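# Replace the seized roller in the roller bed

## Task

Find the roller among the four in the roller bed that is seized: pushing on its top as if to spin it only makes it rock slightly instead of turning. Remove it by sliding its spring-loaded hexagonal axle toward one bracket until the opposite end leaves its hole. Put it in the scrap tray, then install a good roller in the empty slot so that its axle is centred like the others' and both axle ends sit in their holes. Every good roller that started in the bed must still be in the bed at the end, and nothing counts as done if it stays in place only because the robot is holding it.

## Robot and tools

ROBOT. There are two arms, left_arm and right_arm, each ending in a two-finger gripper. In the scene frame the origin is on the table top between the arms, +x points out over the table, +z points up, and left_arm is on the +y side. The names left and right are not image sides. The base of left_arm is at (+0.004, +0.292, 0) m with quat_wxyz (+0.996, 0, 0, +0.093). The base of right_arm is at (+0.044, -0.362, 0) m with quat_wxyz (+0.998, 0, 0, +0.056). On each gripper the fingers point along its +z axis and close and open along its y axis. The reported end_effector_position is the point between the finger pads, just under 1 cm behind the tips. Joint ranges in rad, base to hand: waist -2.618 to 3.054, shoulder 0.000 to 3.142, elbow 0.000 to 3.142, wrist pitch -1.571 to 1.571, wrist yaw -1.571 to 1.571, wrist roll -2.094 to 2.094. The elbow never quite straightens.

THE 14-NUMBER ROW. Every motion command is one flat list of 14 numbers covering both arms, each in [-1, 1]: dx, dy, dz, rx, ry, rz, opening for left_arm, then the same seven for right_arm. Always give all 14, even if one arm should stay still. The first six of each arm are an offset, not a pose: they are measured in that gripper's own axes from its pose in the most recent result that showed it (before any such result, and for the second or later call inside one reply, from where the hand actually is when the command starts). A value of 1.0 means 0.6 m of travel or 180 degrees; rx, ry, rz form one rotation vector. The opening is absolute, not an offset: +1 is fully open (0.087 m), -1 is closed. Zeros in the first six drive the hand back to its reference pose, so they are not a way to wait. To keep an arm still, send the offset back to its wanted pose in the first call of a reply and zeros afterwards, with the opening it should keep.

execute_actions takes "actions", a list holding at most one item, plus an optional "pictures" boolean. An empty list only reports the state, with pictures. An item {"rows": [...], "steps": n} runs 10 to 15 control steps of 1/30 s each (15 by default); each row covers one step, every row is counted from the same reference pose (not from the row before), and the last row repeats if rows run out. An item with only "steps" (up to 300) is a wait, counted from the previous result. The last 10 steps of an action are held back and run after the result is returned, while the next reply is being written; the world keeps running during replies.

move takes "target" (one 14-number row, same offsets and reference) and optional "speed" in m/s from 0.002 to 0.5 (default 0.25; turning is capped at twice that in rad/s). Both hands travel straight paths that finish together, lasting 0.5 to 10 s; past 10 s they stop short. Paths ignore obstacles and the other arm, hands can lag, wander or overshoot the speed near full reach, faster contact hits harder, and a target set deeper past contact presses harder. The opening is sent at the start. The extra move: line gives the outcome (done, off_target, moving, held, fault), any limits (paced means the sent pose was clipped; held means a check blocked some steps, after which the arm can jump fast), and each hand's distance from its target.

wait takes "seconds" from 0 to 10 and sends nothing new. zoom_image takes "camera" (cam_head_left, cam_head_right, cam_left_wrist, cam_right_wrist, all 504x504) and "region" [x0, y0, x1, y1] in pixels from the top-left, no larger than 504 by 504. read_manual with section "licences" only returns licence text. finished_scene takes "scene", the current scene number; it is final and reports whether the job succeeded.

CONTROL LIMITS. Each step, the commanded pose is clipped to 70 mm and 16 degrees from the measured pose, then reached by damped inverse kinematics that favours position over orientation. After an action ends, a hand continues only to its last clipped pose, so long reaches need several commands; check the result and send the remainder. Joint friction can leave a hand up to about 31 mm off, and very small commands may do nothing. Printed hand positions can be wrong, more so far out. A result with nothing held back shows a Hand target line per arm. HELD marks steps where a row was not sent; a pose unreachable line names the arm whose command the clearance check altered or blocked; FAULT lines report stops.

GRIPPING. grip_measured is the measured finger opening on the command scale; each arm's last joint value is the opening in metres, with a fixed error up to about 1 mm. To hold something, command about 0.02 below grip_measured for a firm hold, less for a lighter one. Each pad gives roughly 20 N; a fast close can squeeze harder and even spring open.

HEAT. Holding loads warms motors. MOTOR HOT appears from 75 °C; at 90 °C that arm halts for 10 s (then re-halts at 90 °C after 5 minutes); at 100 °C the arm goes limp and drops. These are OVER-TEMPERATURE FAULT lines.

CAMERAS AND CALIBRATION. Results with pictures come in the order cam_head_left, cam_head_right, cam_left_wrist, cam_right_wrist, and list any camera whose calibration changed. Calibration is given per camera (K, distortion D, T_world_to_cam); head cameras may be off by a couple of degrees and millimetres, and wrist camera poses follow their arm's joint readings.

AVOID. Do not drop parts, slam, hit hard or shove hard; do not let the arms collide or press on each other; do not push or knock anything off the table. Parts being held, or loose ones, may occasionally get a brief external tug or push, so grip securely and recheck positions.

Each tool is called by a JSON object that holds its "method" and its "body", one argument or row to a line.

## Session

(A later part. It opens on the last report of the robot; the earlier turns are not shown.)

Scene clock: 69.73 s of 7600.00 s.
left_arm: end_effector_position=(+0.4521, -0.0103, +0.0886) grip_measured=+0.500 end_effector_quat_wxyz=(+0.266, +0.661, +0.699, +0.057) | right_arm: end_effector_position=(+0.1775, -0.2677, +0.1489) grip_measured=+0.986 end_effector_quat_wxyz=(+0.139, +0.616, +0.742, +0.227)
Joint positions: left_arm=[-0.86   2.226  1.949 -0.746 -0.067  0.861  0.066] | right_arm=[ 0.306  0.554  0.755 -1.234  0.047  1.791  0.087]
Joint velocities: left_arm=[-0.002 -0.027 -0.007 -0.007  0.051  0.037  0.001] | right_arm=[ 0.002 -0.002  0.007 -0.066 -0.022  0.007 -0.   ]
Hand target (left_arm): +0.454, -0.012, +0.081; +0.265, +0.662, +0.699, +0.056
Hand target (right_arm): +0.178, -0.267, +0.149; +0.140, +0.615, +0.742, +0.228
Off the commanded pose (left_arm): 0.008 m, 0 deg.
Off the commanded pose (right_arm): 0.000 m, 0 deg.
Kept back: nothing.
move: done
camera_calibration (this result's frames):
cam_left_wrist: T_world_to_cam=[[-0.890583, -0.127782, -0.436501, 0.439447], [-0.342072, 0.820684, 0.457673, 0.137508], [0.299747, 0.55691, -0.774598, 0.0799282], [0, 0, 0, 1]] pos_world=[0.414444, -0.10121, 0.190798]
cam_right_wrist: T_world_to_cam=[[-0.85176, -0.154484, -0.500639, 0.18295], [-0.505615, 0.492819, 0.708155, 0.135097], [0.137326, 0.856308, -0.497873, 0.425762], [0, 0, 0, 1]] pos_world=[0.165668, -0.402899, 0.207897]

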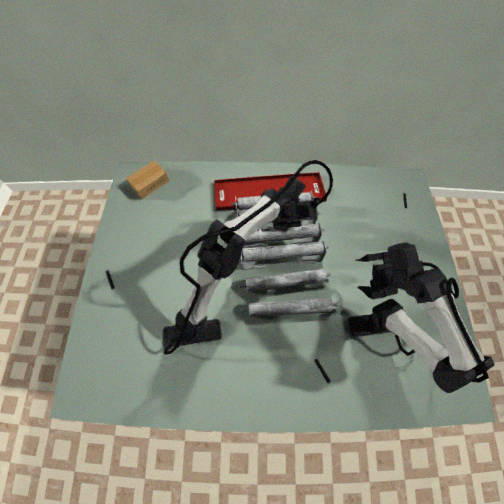

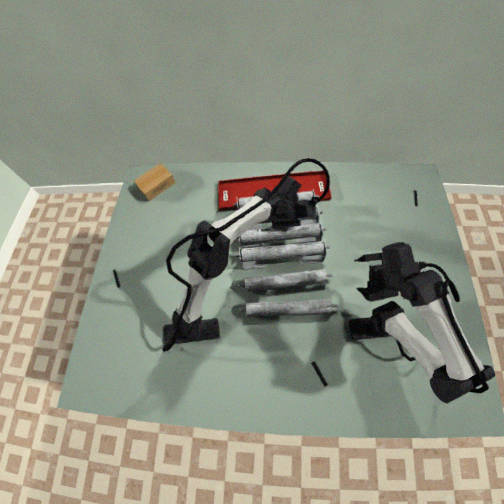

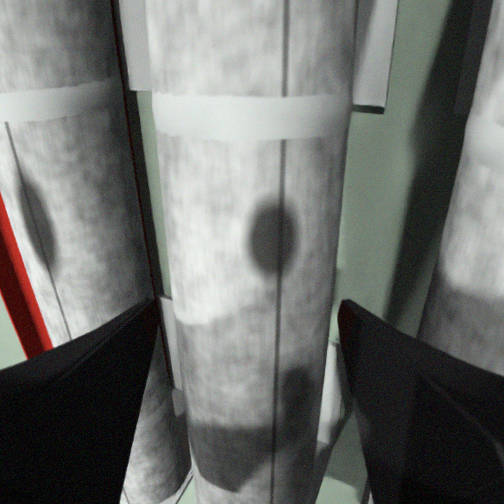

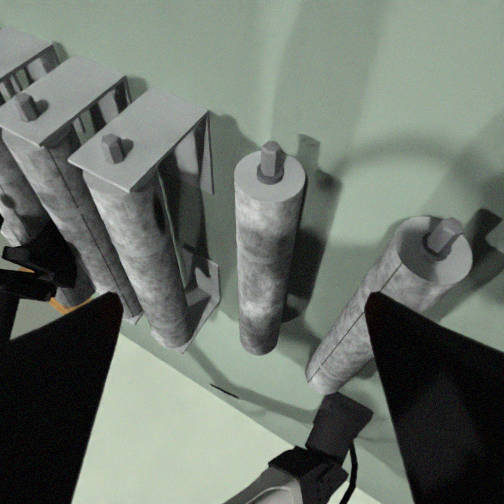

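{"method": "move", "body": {
  "target": [0,0,0.02,0,0,0,0.5, 0,0,0,0,0,0,1],
  "speed": 0.05
}}

{"method": "move", "body": {
  "target": [0,0,0,0,0,0,0.03, 0,0,0,0,0,0,1]
}}

{"method": "move", "body": {
  "target": [-0.02,0.029,-0.057,0.003,0.02,0.009,0.03, 0,0,0,0,0,0,1],
  "speed": 0.04
}}

Scene clock: 71.07 s of 7600.00 s.
left_arm: end_effector_position=(+0.4547, -0.0108, +0.0861) grip_measured=+0.500 end_effector_quat_wxyz=(+0.268, +0.661, +0.699, +0.060) | right_arm: end_effector_position=(+0.1775, -0.2677, +0.1489) grip_measured=+0.986 end_effector_quat_wxyz=(+0.139, +0.616, +0.742, +0.227)
Joint positions: left_arm=[-0.859  2.234  1.949 -0.734 -0.071  0.862  0.066] | right_arm=[ 0.306  0.554  0.755 -1.234  0.047  1.791  0.087]
Joint velocities: left_arm=[ 0.002 -0.002  0.022  0.007 -0.051 -0.037  0.002] | right_arm=[-0.007  0.002 -0.012  0.022 -0.007 -0.022 -0.   ]
Hand target (left_arm): +0.457, -0.014, +0.078; +0.266, +0.661, +0.699, +0.057
Hand target (right_arm): +0.177, -0.268, +0.149; +0.139, +0.616, +0.742, +0.227
Off the commanded pose (left_arm): 0.009 m, 0 deg.
Off the commanded pose (right_arm): 0.000 m, 0 deg.
Kept back: nothing.
move: done
camera_calibration (this result's frames):
cam_left_wrist: T_world_to_cam=[[-0.887657, -0.129306, -0.441979, 0.439729], [-0.346615, 0.819499, 0.456377, 0.142129], [0.303189, 0.558303, -0.772253, 0.0757209], [0, 0, 0, 1]] pos_world=[0.416634, -0.10189, 0.187962]
cam_right_wrist: T_world_to_cam=[[-0.85176, -0.154484, -0.500639, 0.18295], [-0.505615, 0.492819, 0.708155, 0.135097], [0.137326, 0.856308, -0.497873, 0.425762], [0, 0, 0, 1]] pos_world=[0.165668, -0.402899, 0.207897]

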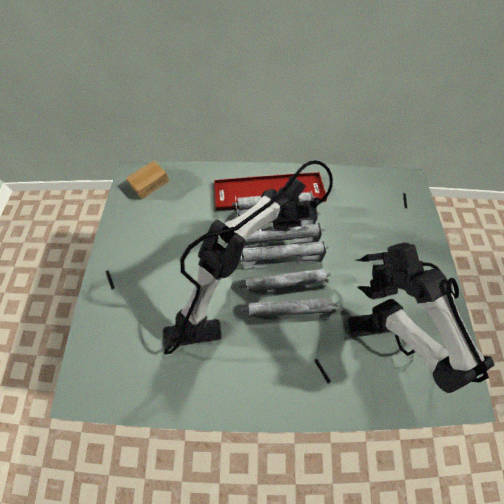

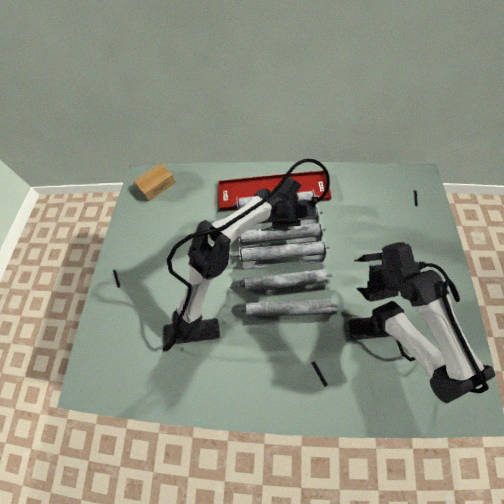

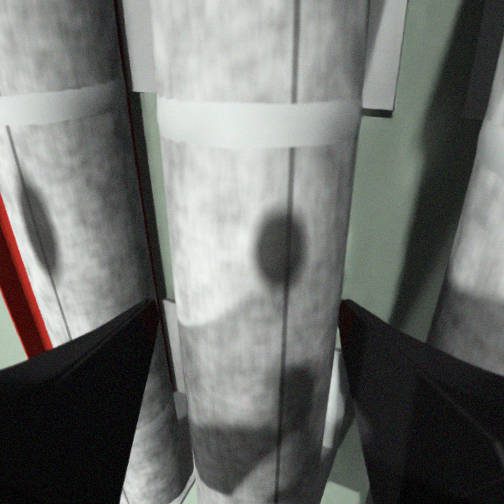

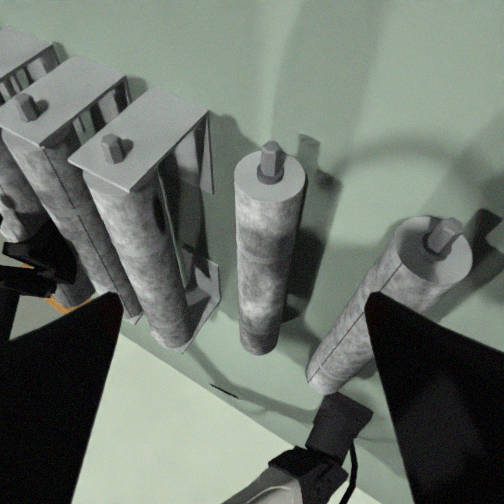

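Scene clock: 71.57 s of 7600.00 s.
left_arm: end_effector_position=(+0.4527, -0.0104, +0.0851) grip_measured=+0.066 end_effector_quat_wxyz=(+0.264, +0.662, +0.699, +0.058) | right_arm: end_effector_position=(+0.1775, -0.2677, +0.1489) grip_measured=+0.986 end_effector_quat_wxyz=(+0.139, +0.616, +0.742, +0.227)
Joint positions: left_arm=[-0.86   2.234  1.949 -0.742 -0.068  0.861  0.047] | right_arm=[ 0.306  0.554  0.755 -1.234  0.047  1.791  0.087]
Joint velocities: left_arm=[-0.022 -0.007  0.007 -0.095  0.007  0.051 -0.001] | right_arm=[-0.007 -0.012  0.007 -0.007  0.007  0.007  0.   ]
Hand target (left_arm): +0.455, -0.011, +0.086; +0.268, +0.661, +0.699, +0.060
Hand target (right_arm): +0.177, -0.268, +0.149; +0.139, +0.616, +0.742, +0.227
Off the commanded pose (left_arm): 0.002 m, 0 deg.
Off the commanded pose (right_arm): 0.000 m, 0 deg.
Kept back: nothing.
move: done
camera_calibration (this result's frames):
cam_left_wrist: T_world_to_cam=[[-0.891424, -0.126643, -0.435115, 0.438766], [-0.341506, 0.818884, 0.461305, 0.138898], [0.297888, 0.559813, -0.773222, 0.0778773], [0, 0, 0, 1]] pos_world=[0.415362, -0.101772, 0.187056]
cam_right_wrist: T_world_to_cam=[[-0.85176, -0.154484, -0.500639, 0.18295], [-0.505615, 0.492819, 0.708155, 0.135097], [0.137326, 0.856308, -0.497873, 0.425762], [0, 0, 0, 1]] pos_world=[0.165668, -0.402899, 0.207897]

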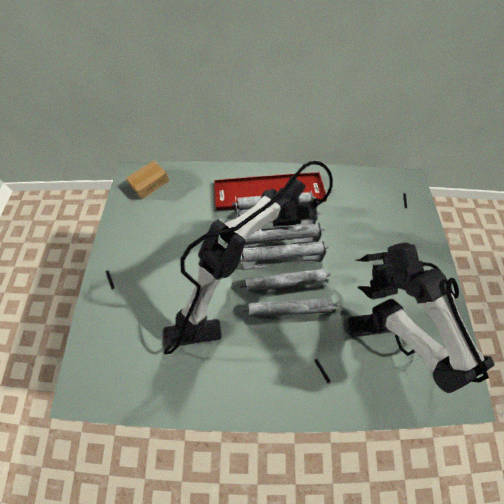

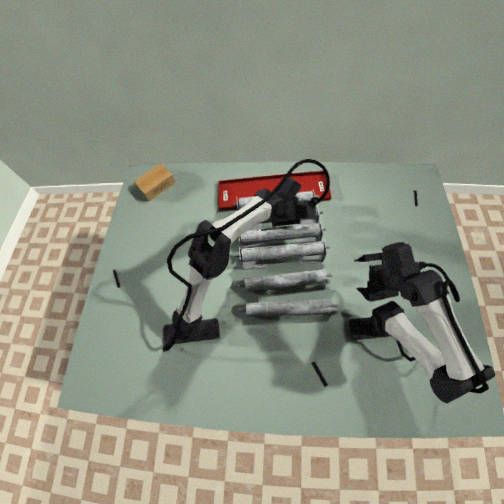

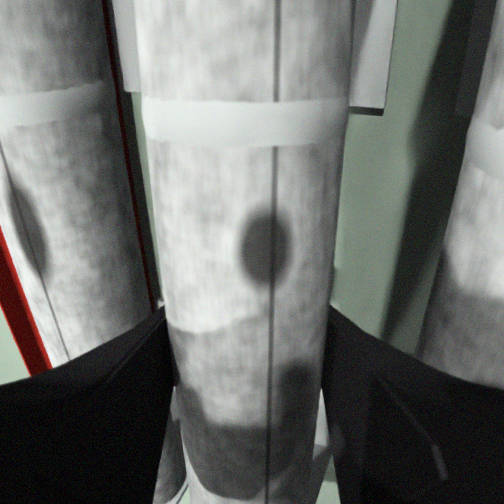

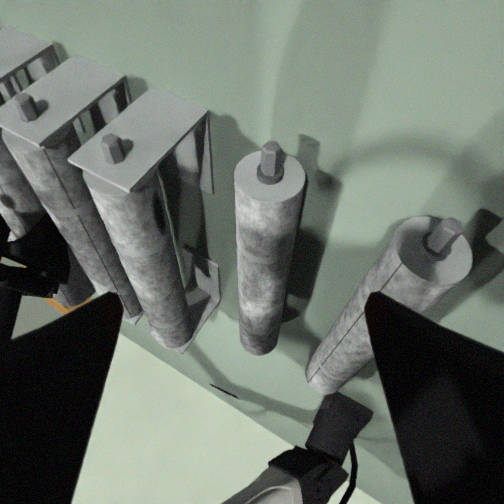

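Scene clock: 72.93 s of 7600.00 s.
left_arm: end_effector_position=(+0.4499, -0.0071, +0.0910) grip_measured=+0.075 end_effector_quat_wxyz=(+0.216, +0.665, +0.713, +0.062) | right_arm: end_effector_position=(+0.1775, -0.2677, +0.1489) grip_measured=+0.986 end_effector_quat_wxyz=(+0.139, +0.616, +0.742, +0.227)
Joint positions: left_arm=[-0.864  2.333  2.174 -0.967 -0.089  0.843  0.047] | right_arm=[ 0.306  0.554  0.755 -1.234  0.047  1.791  0.087]
Joint velocities: left_arm=[ 0.007  0.017  0.007  0.022  0.007  0.037 -0.001] | right_arm=[-0.002 -0.007  0.012  0.022  0.037  0.007  0.   ]
Hand target (left_arm): +0.452, -0.010, +0.125; +0.240, +0.670, +0.698, +0.079
Hand target (right_arm): +0.177, -0.268, +0.149; +0.139, +0.616, +0.742, +0.227
Off the commanded pose (left_arm): 0.035 m, 4 deg.
Off the commanded pose (right_arm): 0.000 m, 0 deg.
Kept back: nothing.
move: off_target (left_arm)
camera_calibration (this result's frames):
cam_left_wrist: T_world_to_cam=[[-0.917362, -0.117982, -0.380167, 0.445956], [-0.323606, 0.777189, 0.539682, 0.116993], [0.231789, 0.618108, -0.751143, 0.109483], [0, 0, 0, 1]] pos_world=[0.421586, -0.105983, 0.188637]
cam_right_wrist: T_world_to_cam=[[-0.85176, -0.154484, -0.500639, 0.18295], [-0.505615, 0.492819, 0.708155, 0.135097], [0.137326, 0.856308, -0.497873, 0.425762], [0, 0, 0, 1]] pos_world=[0.165668, -0.402899, 0.207897]

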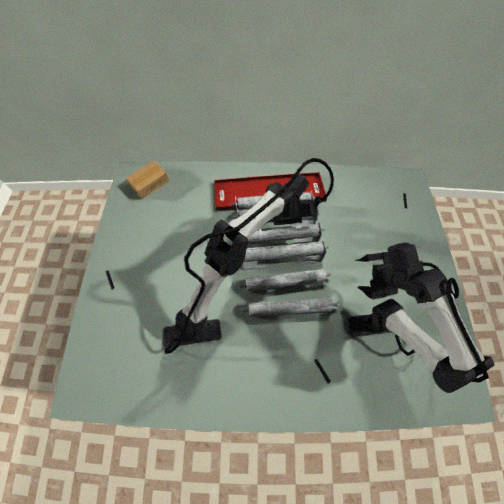

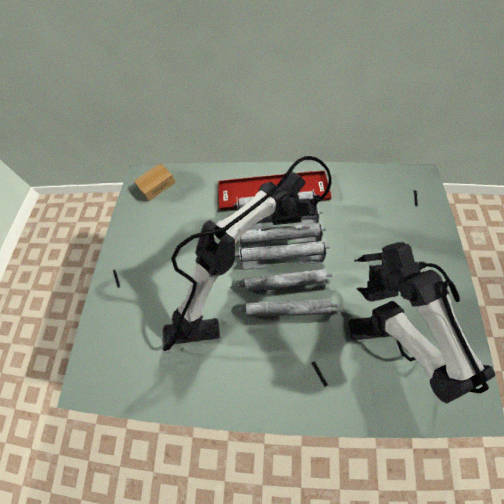

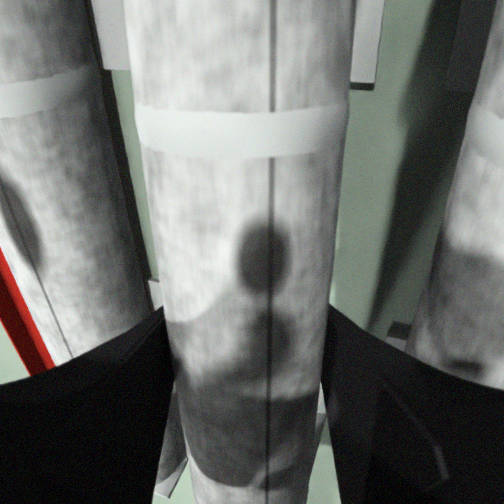

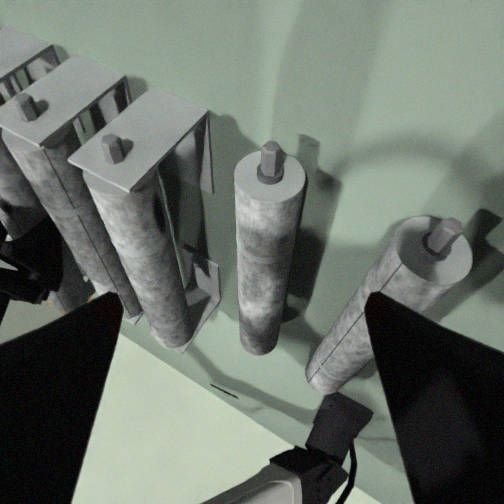

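{"method": "execute_actions", "body": {
  "actions": [
    {"rows":[[-0.014,0.023,-0.055,-0.015,0,0,0.03,0,0,0,0,0,0,1],[-0.015,0.025,-0.06,-0.015,0,0,0.03,0,0,0,0,0,0,1],[-0.0166,0.028,-0.066,-0.015,0,0,0.03,0,0,0,0,0,0,1],[-0.0166,0.028,-0.066,-0.015,0,0,0.03,0,0,0,0,0,0,1],[-0.0166,0.028,-0.066,-0.015,0,0,0.03,0,0,0,0,0,0,1],[-0.0166,0.028,-0.066,-0.015,0,0,0.03,0,0,0,0,0,0,1],[-0.01,0.028,-0.069,-0.015,0,0,0.03,0,0,0,0,0,0,1],[-0.002,0.028,-0.072,-0.015,0,0,0.03,0,0,0,0,0,0,1],[0.006,0.029,-0.075,-0.015,0,0,0.03,0,0,0,0,0,0,1],[0.014,0.029,-0.078,-0.015,0,0,0.03,0,0,0,0,0,0,1],[0.022,0.03,-0.082,-0.015,0,0,0.03,0,0,0,0,0,0,1],[0.03,0.03,-0.085,-0.015,0,0,0.03,0,0,0,0,0,0,1],[0.038,0.03,-0.088,-0.015,0,0,0.03,0,0,0,0,0,0,1],[0.045,0.031,-0.091,-0.015,0,0,0.03,0,0,0,0,0,0,1]],"steps":15}
  ]
}}

{"method": "wait", "body": {
  "seconds": 0.3
}}

Scene clock: 74.17 s of 7600.00 s.
left_arm: end_effector_position=(+0.4485, -0.0070, +0.0935) grip_measured=+0.075 end_effector_quat_wxyz=(+0.210, +0.661, +0.718, +0.060) | right_arm: end_effector_position=(+0.1775, -0.2677, +0.1489) grip_measured=+0.986 end_effector_quat_wxyz=(+0.139, +0.616, +0.742, +0.227)
Joint positions: left_arm=[-0.865  2.35   2.218 -1.008 -0.091  0.83   0.047] | right_arm=[ 0.306  0.554  0.755 -1.234  0.047  1.791  0.087]
Joint velocities: left_arm=[-0.022  0.09   0.193 -0.183 -0.022  0.022  0.001] | right_arm=[ 0.007  0.012 -0.002 -0.007  0.037  0.081 -0.001]
Steps of this call (steps 1 to 32: nothing new was sent; steps 33 to 37: the first 5 steps of this action). Readings (end_effector_position):
33: left_arm (+0.4497, -0.0069, +0.0910) | right_arm (+0.1775, -0.2677, +0.1489)
34: left_arm (+0.4493, -0.0067, +0.0914) | right_arm (+0.1775, -0.2677, +0.1489)
36: left_arm (+0.4486, -0.0070, +0.0929) | right_arm (+0.1775, -0.2677, +0.1489)
37: the state above

Scene clock: 74.80 s of 7600.00 s.
left_arm: end_effector_position=(+0.4463, -0.0034, +0.0923) grip_measured=+0.076 end_effector_quat_wxyz=(+0.227, +0.659, +0.716, +0.040) | right_arm: end_effector_position=(+0.1775, -0.2677, +0.1489) grip_measured=+0.986 end_effector_quat_wxyz=(+0.139, +0.616, +0.742, +0.227)
Joint positions: left_arm=[-0.847  2.281  2.093 -0.918 -0.041  0.838  0.047] | right_arm=[ 0.306  0.554  0.755 -1.234  0.047  1.791  0.087]
Joint velocities: left_arm=[ 0.002 -0.007 -0.007 -0.037 -0.022 -0.037  0.   ] | right_arm=[-0.007  0.017 -0.007  0.022 -0.066  0.066 -0.   ]
Hand target (left_arm): +0.447, +0.030, +0.137; +0.228, +0.659, +0.713, +0.079
Hand target (right_arm): +0.177, -0.268, +0.149; +0.139, +0.616, +0.742, +0.227
Off the commanded pose (left_arm): 0.060 m, 4 deg.
Off the commanded pose (right_arm): 0.000 m, 0 deg.
Kept back: nothing.
Steps of this call (steps 1 to 10: the last 10 steps of your previous action; steps 11 to 19: nothing new was sent). Readings (end_effector_position):
1: left_arm (+0.4485, -0.0069, +0.0936) | right_arm (+0.1775, -0.2677, +0.1489)
2: left_arm (+0.4485, -0.0067, +0.0936) | right_arm (+0.1775, -0.2677, +0.1489)
4: left_arm (+0.4483, -0.0065, +0.0928) | right_arm (+0.1775, -0.2677, +0.1489)
8: left_arm (+0.4474, -0.0049, +0.0917) | right_arm (+0.1775, -0.2677, +0.1489)
19: the state above
camera_calibration (this result's frames):
cam_left_wrist: T_world_to_cam=[[-0.922087, -0.136488, -0.362115, 0.443998], [-0.317466, 0.801892, 0.506147, 0.1127], [0.221294, 0.58167, -0.782744, 0.116505], [0, 0, 0, 1]] pos_world=[0.419401, -0.0975405, 0.19493]
cam_right_wrist: T_world_to_cam=[[-0.85176, -0.154484, -0.500639, 0.18295], [-0.505615, 0.492819, 0.708155, 0.135097], [0.137326, 0.856308, -0.497873, 0.425762], [0, 0, 0, 1]] pos_world=[0.165668, -0.402899, 0.207897]

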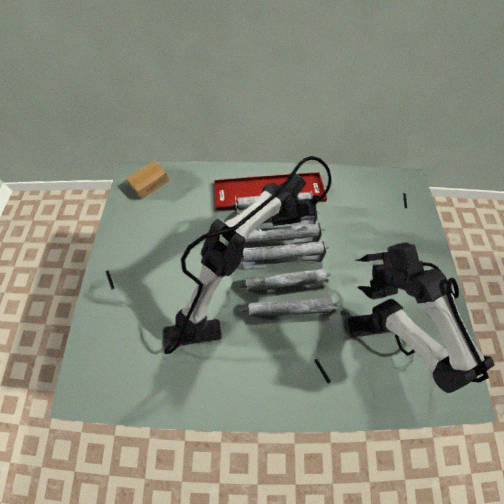

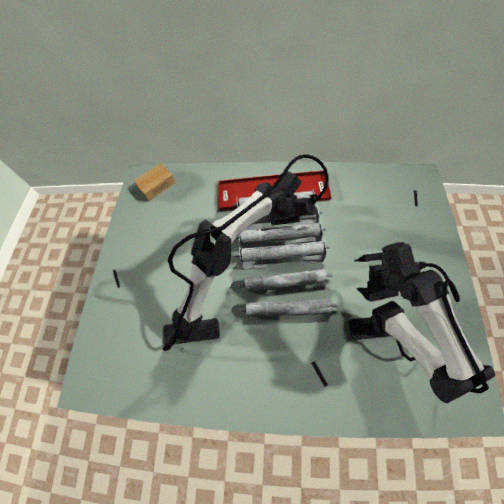

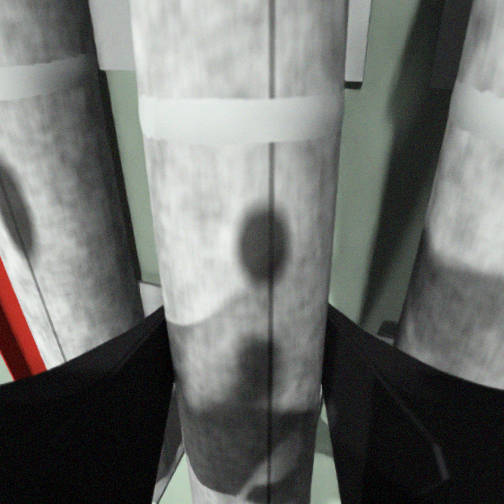

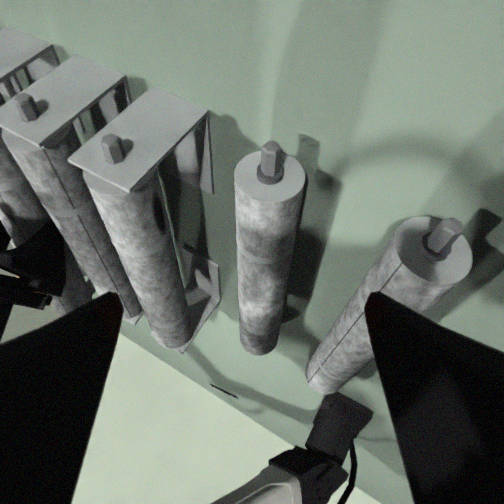

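{"method": "execute_actions", "body": {
  "actions": [
    {"rows":[[0.01,0.03,-0.085,-0.01,0.02,0.008,0.03,0,0,0,0,0,0,1],[-0.005,0.033,-0.09,-0.01,0.03,0.013,0.03,0,0,0,0,0,0,1],[-0.012,0.036,-0.095,-0.01,0.04,0.016,0.03,0,0,0,0,0,0,1]],"steps":15}
  ]
}}

{"method": "wait", "body": {
  "seconds": 0.3
}}

{"method": "zoom_image", "body": {
  "camera": "cam_head_left",
  "region": [200, 160, 360, 280]
}}

Scene clock: 75.53 s of 7600.00 s.
left_arm: end_effector_position=(+0.4480, -0.0073, +0.0999) grip_measured=+0.076 end_effector_quat_wxyz=(+0.213, +0.667, +0.712, +0.058) | right_arm: end_effector_position=(+0.1775, -0.2677, +0.1489) grip_measured=+0.986 end_effector_quat_wxyz=(+0.139, +0.616, +0.742, +0.227)
Joint positions: left_arm=[-0.864  2.34   2.226 -1.019 -0.082  0.845  0.047] | right_arm=[ 0.306  0.554  0.755 -1.234  0.047  1.791  0.087]
Joint velocities: left_arm=[-0.12   0.447  0.862 -0.696 -0.359  0.007 -0.   ] | right_arm=[-0.002  0.022 -0.007  0.037 -0.037 -0.066 -0.001]
Steps of this call (steps 1 to 17: nothing new was sent; steps 18 to 22: the first 5 steps of this action). Readings (end_effector_position):
18: left_arm (+0.4464, -0.0038, +0.0935) | right_arm (+0.1775, -0.2677, +0.1489)
19: left_arm (+0.4465, -0.0043, +0.0947) | right_arm (+0.1775, -0.2677, +0.1489)
21: left_arm (+0.4478, -0.0074, +0.0989) | right_arm (+0.1775, -0.2677, +0.1489)
22: the state above

Scene clock: 76.17 s of 7600.00 s.
left_arm: end_effector_position=(+0.4489, -0.0055, +0.1011) grip_measured=+0.079 end_effector_quat_wxyz=(+0.181, +0.672, +0.714, +0.073) | right_arm: end_effector_position=(+0.1775, -0.2677, +0.1489) grip_measured=+0.986 end_effector_quat_wxyz=(+0.139, +0.616, +0.742, +0.227)
Joint positions: left_arm=[-0.872  2.443  2.425 -1.176 -0.119  0.846  0.047] | right_arm=[ 0.306  0.554  0.755 -1.234  0.047  1.791  0.087]
Joint velocities: left_arm=[ 0.002  0.032  0.002 -0.022 -0.051 -0.037 -0.   ] | right_arm=[ 0.002 -0.012  0.007  0.051  0.022  0.007  0.   ]
Hand target (left_arm): +0.445, +0.007, +0.150; +0.199, +0.669, +0.709, +0.099
Hand target (right_arm): +0.177, -0.268, +0.149; +0.139, +0.616, +0.742, +0.227
Off the commanded pose (left_arm): 0.053 m, 3 deg.
Off the commanded pose (right_arm): 0.000 m, 0 deg.
Kept back: nothing.
Steps of this call (steps 1 to 10: the last 10 steps of your previous action; steps 11 to 19: nothing new was sent). Readings (end_effector_position):
1: left_arm (+0.4481, -0.0069, +0.0999) | right_arm (+0.1775, -0.2677, +0.1489)
2: left_arm (+0.4484, -0.0067, +0.0998) | right_arm (+0.1775, -0.2677, +0.1489)
4: left_arm (+0.4488, -0.0063, +0.1006) | right_arm (+0.1775, -0.2677, +0.1489)
8: left_arm (+0.4490, -0.0059, +0.1008) | right_arm (+0.1775, -0.2677, +0.1489)
19: the state above
camera_calibration (this result's frames):
cam_left_wrist: T_world_to_cam=[[-0.930271, -0.0949655, -0.354369, 0.452399], [-0.304265, 0.739401, 0.600591, 0.0949499], [0.204985, 0.666534, -0.716738, 0.125242], [0, 0, 0, 1]] pos_world=[0.424071, -0.110722, 0.193056]
cam_right_wrist: T_world_to_cam=[[-0.85176, -0.154484, -0.500639, 0.18295], [-0.505615, 0.492819, 0.708155, 0.135097], [0.137326, 0.856308, -0.497873, 0.425762], [0, 0, 0, 1]] pos_world=[0.165668, -0.402899, 0.207897]

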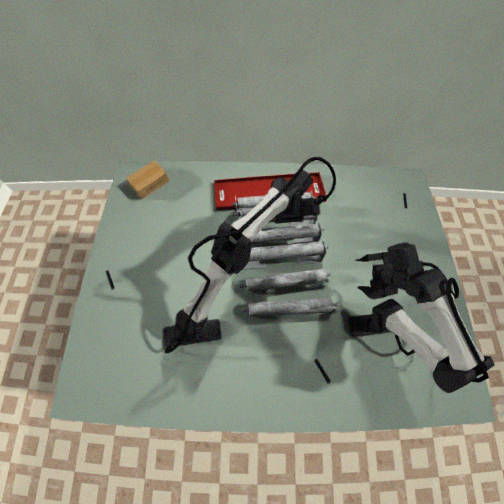

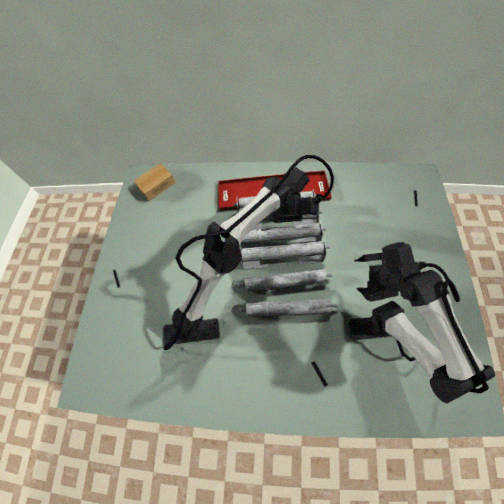

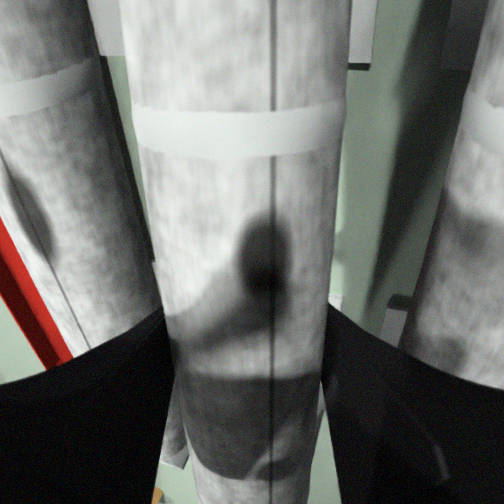

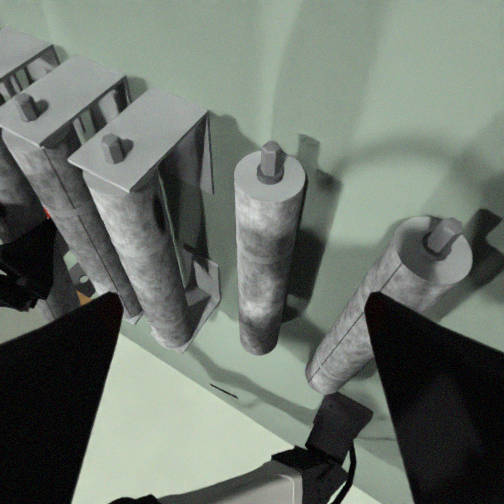

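Region (200, 160, 360, 280) of cam_head_left's 504x504 image, scaled by 3.150, with more detail than that image has; it fills the top 378 rows of this view, and the rest is white.

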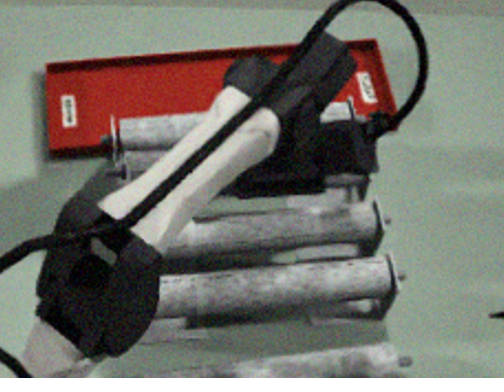

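{"method": "execute_actions", "body": {
  "actions": [
    {"rows":[[0.01,0.023,-0.072,-0.015,0,0,0.03,0,0,0,0,0,0,1],[0.017,0.023,-0.072,-0.015,0,0,0.03,0,0,0,0,0,0,1],[0.024,0.023,-0.074,-0.015,0,0,0.03,0,0,0,0,0,0,1],[0.031,0.024,-0.077,-0.015,0,0,0.03,0,0,0,0,0,0,1],[0.038,0.024,-0.079,-0.015,0,0,0.03,0,0,0,0,0,0,1],[0.045,0.024,-0.082,-0.015,0,0,0.03,0,0,0,0,0,0,1],[0.052,0.025,-0.084,-0.015,0,0,0.03,0,0,0,0,0,0,1],[0.06,0.025,-0.087,-0.015,0,0,0.03,0,0,0,0,0,0,1],[0.068,0.025,-0.09,-0.015,0,0,0.03,0,0,0,0,0,0,1]],"steps":15}
  ]
}}

{"method": "wait", "body": {
  "seconds": 0.3
}}

Scene clock: 76.97 s of 7600.00 s.
left_arm: end_effector_position=(+0.4484, -0.0050, +0.0994) grip_measured=+0.080 end_effector_quat_wxyz=(+0.184, +0.671, +0.714, +0.071) | right_arm: end_effector_position=(+0.1775, -0.2677, +0.1489) grip_measured=+0.986 end_effector_quat_wxyz=(+0.139, +0.616, +0.742, +0.227)
Joint positions: left_arm=[-0.871  2.425  2.384 -1.149 -0.115  0.846  0.047] | right_arm=[ 0.306  0.554  0.755 -1.234  0.047  1.791  0.087]
Joint velocities: left_arm=[ 0.037 -0.305 -0.559  0.418  0.095  0.066  0.   ] | right_arm=[-0.022 -0.002 -0.012  0.007 -0.007 -0.022  0.   ]
Steps of this call (steps 1 to 19: nothing new was sent; steps 20 to 24: the first 5 steps of this action). Readings (end_effector_position):
20: left_arm (+0.4489, -0.0055, +0.1011) | right_arm (+0.1775, -0.2677, +0.1489)
21: left_arm (+0.4489, -0.0055, +0.1003) | right_arm (+0.1775, -0.2677, +0.1489)
23: left_arm (+0.4486, -0.0050, +0.0990) | right_arm (+0.1775, -0.2677, +0.1489)
24: the state above

Scene clock: 77.60 s of 7600.00 s.
left_arm: end_effector_position=(+0.4464, +0.0087, +0.1012) grip_measured=+0.080 end_effector_quat_wxyz=(+0.196, +0.671, +0.713, +0.055) | right_arm: end_effector_position=(+0.1775, -0.2677, +0.1489) grip_measured=+0.986 end_effector_quat_wxyz=(+0.139, +0.616, +0.742, +0.227)
Joint positions: left_arm=[-0.839  2.323  2.212 -1.054 -0.067  0.872  0.047] | right_arm=[ 0.306  0.554  0.755 -1.234  0.047  1.791  0.087]
Joint velocities: left_arm=[ 0.002 -0.012 -0.012 -0.037 -0.037 -0.022 -0.   ] | right_arm=[-0.007 -0.007 -0.027 -0.051 -0.037 -0.051  0.001]
Hand target (left_arm): +0.444, +0.042, +0.146; +0.196, +0.667, +0.713, +0.090
Hand target (right_arm): +0.177, -0.268, +0.149; +0.139, +0.616, +0.742, +0.227
Off the commanded pose (left_arm): 0.060 m, 4 deg.
Off the commanded pose (right_arm): 0.000 m, 0 deg.
Kept back: nothing.
Steps of this call (steps 1 to 10: the last 10 steps of your previous action; steps 11 to 19: nothing new was sent). Readings (end_effector_position):
1: left_arm (+0.4483, -0.0047, +0.0996) | right_arm (+0.1775, -0.2677, +0.1489)
2: left_arm (+0.4480, -0.0039, +0.0991) | right_arm (+0.1775, -0.2677, +0.1489)
4: left_arm (+0.4470, -0.0010, +0.0992) | right_arm (+0.1775, -0.2677, +0.1489)
8: left_arm (+0.4459, +0.0083, +0.1007) | right_arm (+0.1775, -0.2677, +0.1489)
19: the state above
camera_calibration (this result's frames):
cam_left_wrist: T_world_to_cam=[[-0.932425, -0.101366, -0.346855, 0.451725], [-0.294355, 0.769834, 0.566313, 0.0824527], [0.209617, 0.630143, -0.74765, 0.11769], [0, 0, 0, 1]] pos_world=[0.4208, -0.091847, 0.19798]
cam_right_wrist: T_world_to_cam=[[-0.85176, -0.154484, -0.500639, 0.18295], [-0.505615, 0.492819, 0.708155, 0.135097], [0.137326, 0.856308, -0.497873, 0.425762], [0, 0, 0, 1]] pos_world=[0.165668, -0.402899, 0.207897]

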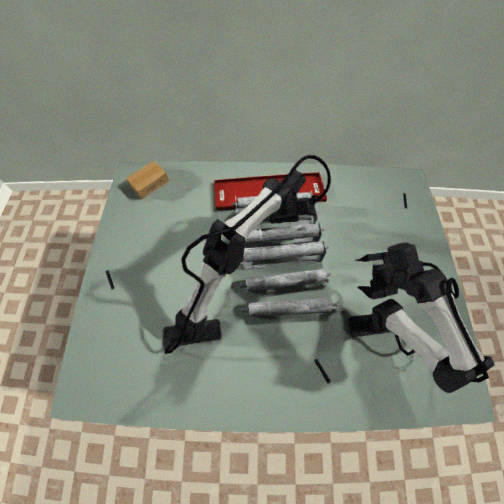

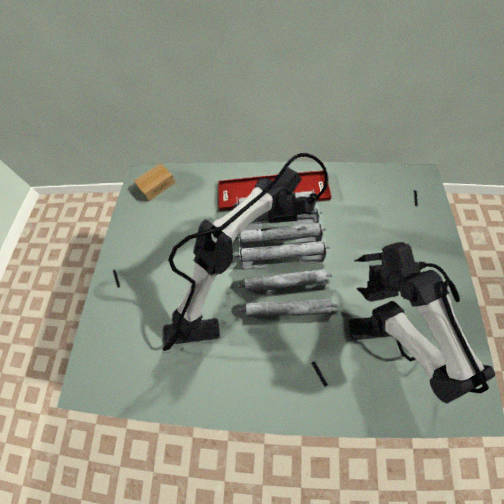

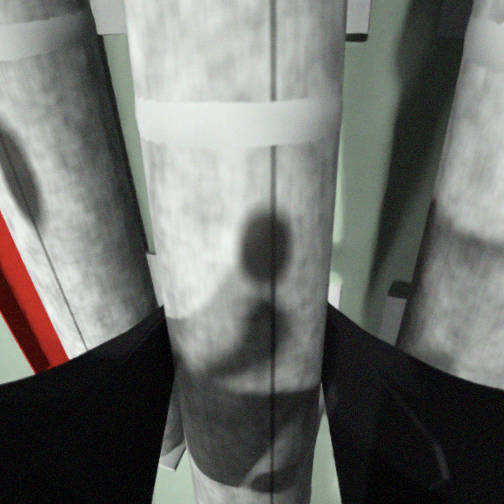

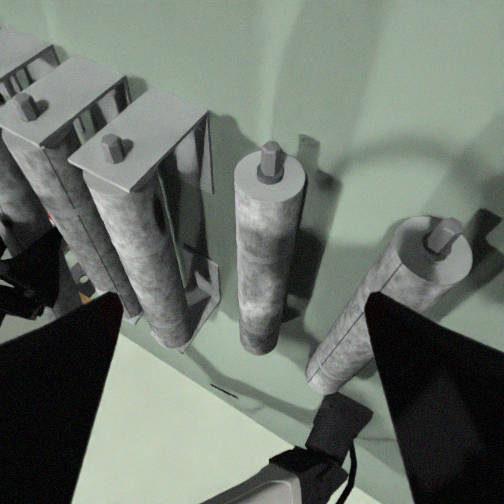

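{"method": "execute_actions", "body": {
  "actions": [
    {"rows":[[0.05,0.02,-0.078,-0.015,0.01,0,0.03,0,0,0,0,0,0,1],[0.054,0.018,-0.072,-0.015,0.01,0,0.03,0,0,0,0,0,0,1],[0.058,0.016,-0.066,-0.015,0.01,0,0.03,0,0,0,0,0,0,1],[0.061,0.014,-0.061,-0.015,0.01,0,0.03,0,0,0,0,0,0,1],[0.063,0.012,-0.057,-0.015,0.01,0,0.03,0,0,0,0,0,0,1]],"steps":15}
  ]
}}

{"method": "wait", "body": {
  "seconds": 0.3
}}

{"method": "zoom_image", "body": {
  "camera": "cam_head_right",
  "region": [200, 150, 360, 270]
}}

Scene clock: 78.23 s of 7600.00 s.
left_arm: end_effector_position=(+0.4444, +0.0133, +0.0978) grip_measured=+0.081 end_effector_quat_wxyz=(+0.208, +0.667, +0.713, +0.049) | right_arm: end_effector_position=(+0.1775, -0.2677, +0.1489) grip_measured=+0.986 end_effector_quat_wxyz=(+0.139, +0.616, +0.742, +0.227)
Joint positions: left_arm=[-0.828  2.267  2.098 -0.974 -0.05   0.873  0.047] | right_arm=[ 0.306  0.554  0.755 -1.234  0.047  1.791  0.087]
Joint velocities: left_arm=[ 0.066 -0.359 -0.642  0.403  0.095  0.081 -0.   ] | right_arm=[ 0.007 -0.032  0.017  0.022  0.022  0.007 -0.001]
Steps of this call (steps 1 to 14: nothing new was sent; steps 15 to 19: the first 5 steps of this action). Readings (end_effector_position):
15: left_arm (+0.4464, +0.0086, +0.1004) | right_arm (+0.1775, -0.2677, +0.1489)
16: left_arm (+0.4457, +0.0090, +0.0994) | right_arm (+0.1775, -0.2677, +0.1489)
18: left_arm (+0.4449, +0.0121, +0.0977) | right_arm (+0.1775, -0.2677, +0.1489)
19: the state above

Scene clock: 78.87 s of 7600.00 s.
left_arm: end_effector_position=(+0.4254, +0.0559, +0.0818) grip_measured=+0.079 end_effector_quat_wxyz=(+0.140, +0.673, +0.724, +0.057) | right_arm: end_effector_position=(+0.1775, -0.2677, +0.1489) grip_measured=+0.986 end_effector_quat_wxyz=(+0.139, +0.616, +0.742, +0.227)
Joint positions: left_arm=[-0.791  2.228  2.    -1.047 -0.073  0.904  0.047] | right_arm=[ 0.306  0.554  0.755 -1.234  0.047  1.791  0.087]
Joint velocities: left_arm=[-0.002 -0.002  0.017  0.022 -0.081  0.007  0.004] | right_arm=[ 0.002 -0.007  0.002 -0.037  0.051  0.037 -0.   ]
Hand target (left_arm): +0.440, +0.054, +0.126; +0.200, +0.665, +0.715, +0.082
Hand target (right_arm): +0.177, -0.268, +0.149; +0.139, +0.616, +0.742, +0.227
Off the commanded pose (left_arm): 0.048 m, 8 deg.
Off the commanded pose (right_arm): 0.000 m, 0 deg.
Kept back: nothing.
Steps of this call (steps 1 to 10: the last 10 steps of your previous action; steps 11 to 19: nothing new was sent). Readings (end_effector_position):
1: left_arm (+0.4440, +0.0145, +0.0979) | right_arm (+0.1775, -0.2677, +0.1489)
2: left_arm (+0.4435, +0.0155, +0.0982) | right_arm (+0.1775, -0.2677, +0.1489)
4: left_arm (+0.4428, +0.0181, +0.0981) | right_arm (+0.1775, -0.2677, +0.1489)
8: left_arm (+0.4327, +0.0413, +0.0896) | right_arm (+0.1775, -0.2677, +0.1489)
19: the state above
camera_calibration (this result's frames):
cam_left_wrist: T_world_to_cam=[[-0.95595, -0.0949931, -0.277733, 0.434172], [-0.259481, 0.715804, 0.648301, 0.0323057], [0.137218, 0.69181, -0.708922, 0.102052], [0, 0, 0, 1]] pos_world=[0.409426, -0.0524818, 0.171987]
cam_right_wrist: T_world_to_cam=[[-0.85176, -0.154484, -0.500639, 0.18295], [-0.505615, 0.492819, 0.708155, 0.135097], [0.137326, 0.856308, -0.497873, 0.425762], [0, 0, 0, 1]] pos_world=[0.165668, -0.402899, 0.207897]

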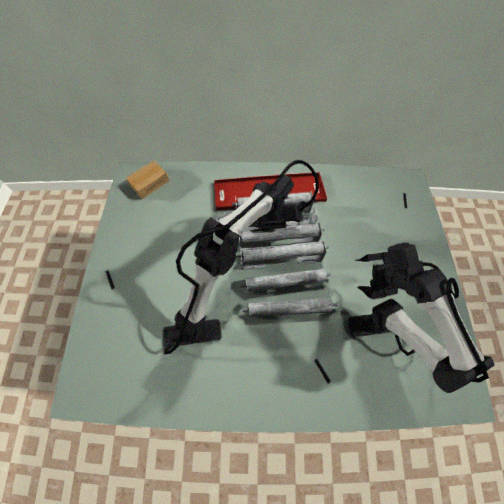

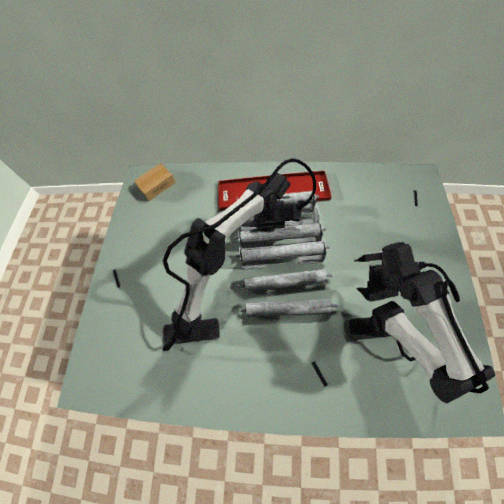

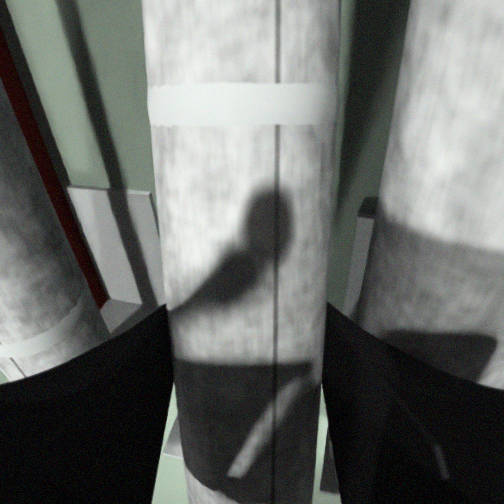

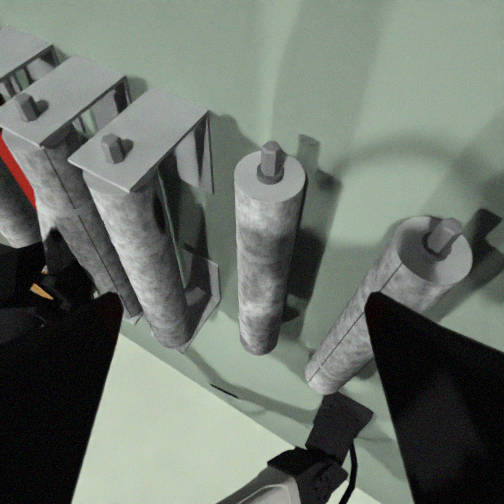

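Region (200, 150, 360, 270) of cam_head_right's 504x504 image, scaled by 3.150, with more detail than that image has; it fills the top 378 rows of this view, and the rest is white.

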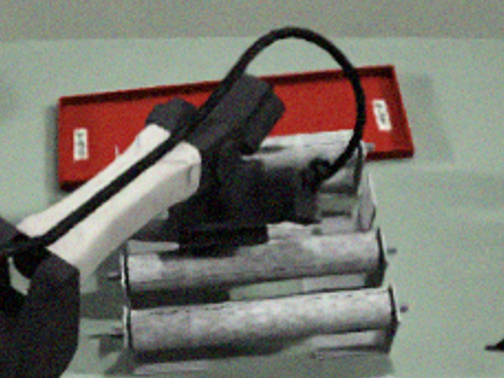

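{"method": "execute_actions", "body": {
  "actions": [
    {"rows":[[-0.011,0.035,-0.08,-0.04,-0.02,0,0.03,0,0,0,0,0,0,1],[-0.013,0.038,-0.093,-0.042,-0.026,-0.005,0.03,0,0,0,0,0,0,1],[-0.015,0.041,-0.106,-0.044,-0.032,-0.007,0.03,0,0,0,0,0,0,1],[-0.017,0.044,-0.119,-0.046,-0.038,-0.009,0.03,0,0,0,0,0,0,1],[-0.018,0.047,-0.132,-0.048,-0.044,-0.011,0.03,0,0,0,0,0,0,1],[-0.02,0.05,-0.145,-0.05,-0.05,-0.013,0.03,0,0,0,0,0,0,1],[-0.022,0.053,-0.158,-0.052,-0.056,-0.015,0.03,0,0,0,0,0,0,1],[-0.023,0.056,-0.171,-0.054,-0.062,-0.017,0.03,0,0,0,0,0,0,1],[-0.025,0.059,-0.184,-0.056,-0.068,-0.019,0.03,0,0,0,0,0,0,1],[-0.027,0.062,-0.197,-0.058,-0.074,-0.02,0.03,0,0,0,0,0,0,1],[-0.028,0.065,-0.21,-0.06,-0.08,-0.022,0.03,0,0,0,0,0,0,1],[-0.03,0.068,-0.223,-0.062,-0.086,-0.023,0.03,0,0,0,0,0,0,1],[-0.032,0.071,-0.236,-0.064,-0.092,-0.025,0.03,0,0,0,0,0,0,1],[-0.034,0.074,-0.25,-0.066,-0.096,-0.026,0.03,0,0,0,0,0,0,1],[-0.034,0.076,-0.26,-0.068,-0.1,-0.026,0.03,0,0,0,0,0,0,1]],"steps":15}
  ]
}}

{"method": "wait", "body": {
  "seconds": 0.4
}}

Scene clock: 80.23 s of 7600.00 s.
left_arm: end_effector_position=(+0.4189, +0.0605, +0.0944) grip_measured=+0.079 end_effector_quat_wxyz=(+0.151, +0.671, +0.724, +0.054) | right_arm: end_effector_position=(+0.1775, -0.2677, +0.1489) grip_measured=+0.986 end_effector_quat_wxyz=(+0.139, +0.616, +0.742, +0.227)
Joint positions: left_arm=[-0.787  2.167  1.947 -1.035 -0.062  0.905  0.047] | right_arm=[ 0.306  0.554  0.755 -1.234  0.047  1.791  0.087]
Joint velocities: left_arm=[ 0.051 -0.515 -0.222 -0.154  0.286 -0.037 -0.   ] | right_arm=[-0.007  0.012  0.002  0.066  0.007  0.022 -0.   ]
Steps of this call (steps 1 to 36: nothing new was sent; steps 37 to 41: the first 5 steps of this action). Readings (end_effector_position):
37: left_arm (+0.4249, +0.0565, +0.0823) | right_arm (+0.1775, -0.2677, +0.1489)
38: left_arm (+0.4244, +0.0569, +0.0834) | right_arm (+0.1775, -0.2677, +0.1489)
40: left_arm (+0.4211, +0.0594, +0.0895) | right_arm (+0.1775, -0.2677, +0.1489)
41: the state above

Scene clock: 80.97 s of 7600.00 s.
left_arm: end_effector_position=(+0.4069, +0.0688, +0.1937) grip_measured=+0.079 end_effector_quat_wxyz=(+0.247, +0.639, +0.728, +0.008) | right_arm: end_effector_position=(+0.1775, -0.2677, +0.1489) grip_measured=+0.986 end_effector_quat_wxyz=(+0.139, +0.616, +0.742, +0.227)
Joint positions: left_arm=[-0.736  1.967  2.009 -1.118  0.065  0.875  0.047] | right_arm=[ 0.306  0.554  0.755 -1.234  0.047  1.791  0.087]
Joint velocities: left_arm=[-0.007  0.012 -0.002 -0.066 -0.051 -0.022 -0.001] | right_arm=[ 0.007  0.017  0.002 -0.037 -0.022 -0.007  0.   ]
Hand target (left_arm): +0.421, +0.062, +0.241; +0.324, +0.625, +0.710, +0.023
Hand target (right_arm): +0.177, -0.268, +0.149; +0.139, +0.616, +0.742, +0.227
Off the commanded pose (left_arm): 0.057 m, 9 deg; position clipped at the last step of the last action.
Off the commanded pose (right_arm): 0.000 m, 0 deg.
Kept back: nothing.
Steps of this call (steps 1 to 10: the last 10 steps of your previous action; steps 11 to 22: nothing new was sent). Readings (end_effector_position):
1: left_arm (+0.4169, +0.0612, +0.1003) | right_arm (+0.1775, -0.2677, +0.1489)
2: left_arm (+0.4152, +0.0618, +0.1072) | right_arm (+0.1775, -0.2677, +0.1489)
4: left_arm (+0.4132, +0.0627, +0.1233) | right_arm (+0.1775, -0.2677, +0.1489)
8: left_arm (+0.4112, +0.0654, +0.1563) | right_arm (+0.1775, -0.2677, +0.1489)
22: the state above
camera_calibration (this result's frames):
cam_left_wrist: T_world_to_cam=[[-0.923692, -0.191256, -0.331986, 0.452829], [-0.332293, 0.831238, 0.445673, 0.00667869], [0.190722, 0.521981, -0.831361, 0.188576], [0, 0, 0, 1]] pos_world=[0.384528, -0.0173785, 0.304131]
cam_right_wrist: T_world_to_cam=[[-0.85176, -0.154484, -0.500639, 0.18295], [-0.505615, 0.492819, 0.708155, 0.135097], [0.137326, 0.856308, -0.497873, 0.425762], [0, 0, 0, 1]] pos_world=[0.165668, -0.402899, 0.207897]

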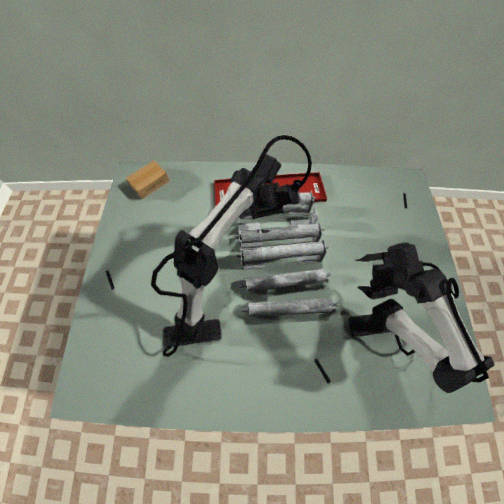

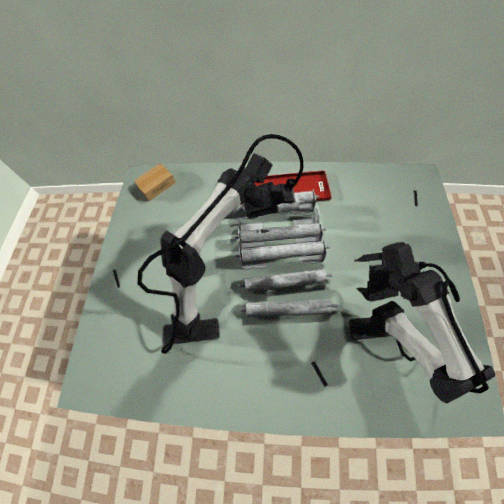

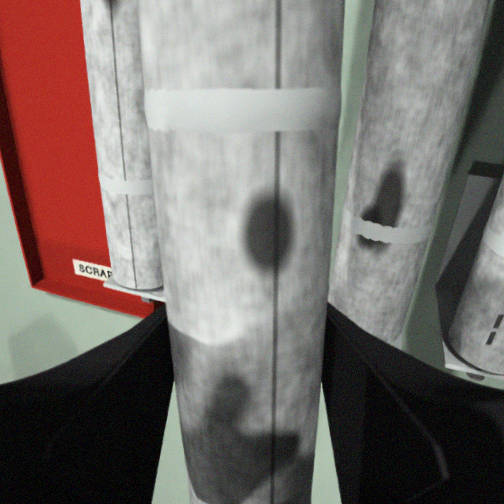

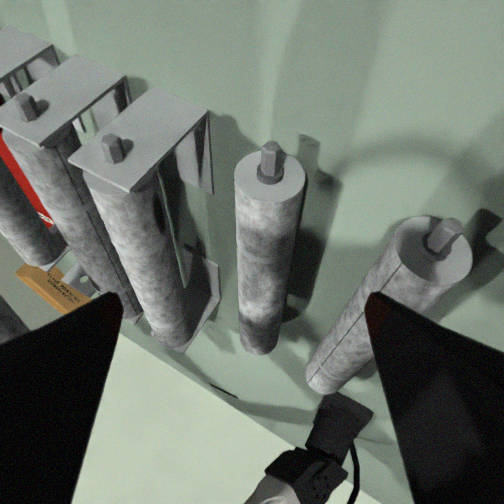

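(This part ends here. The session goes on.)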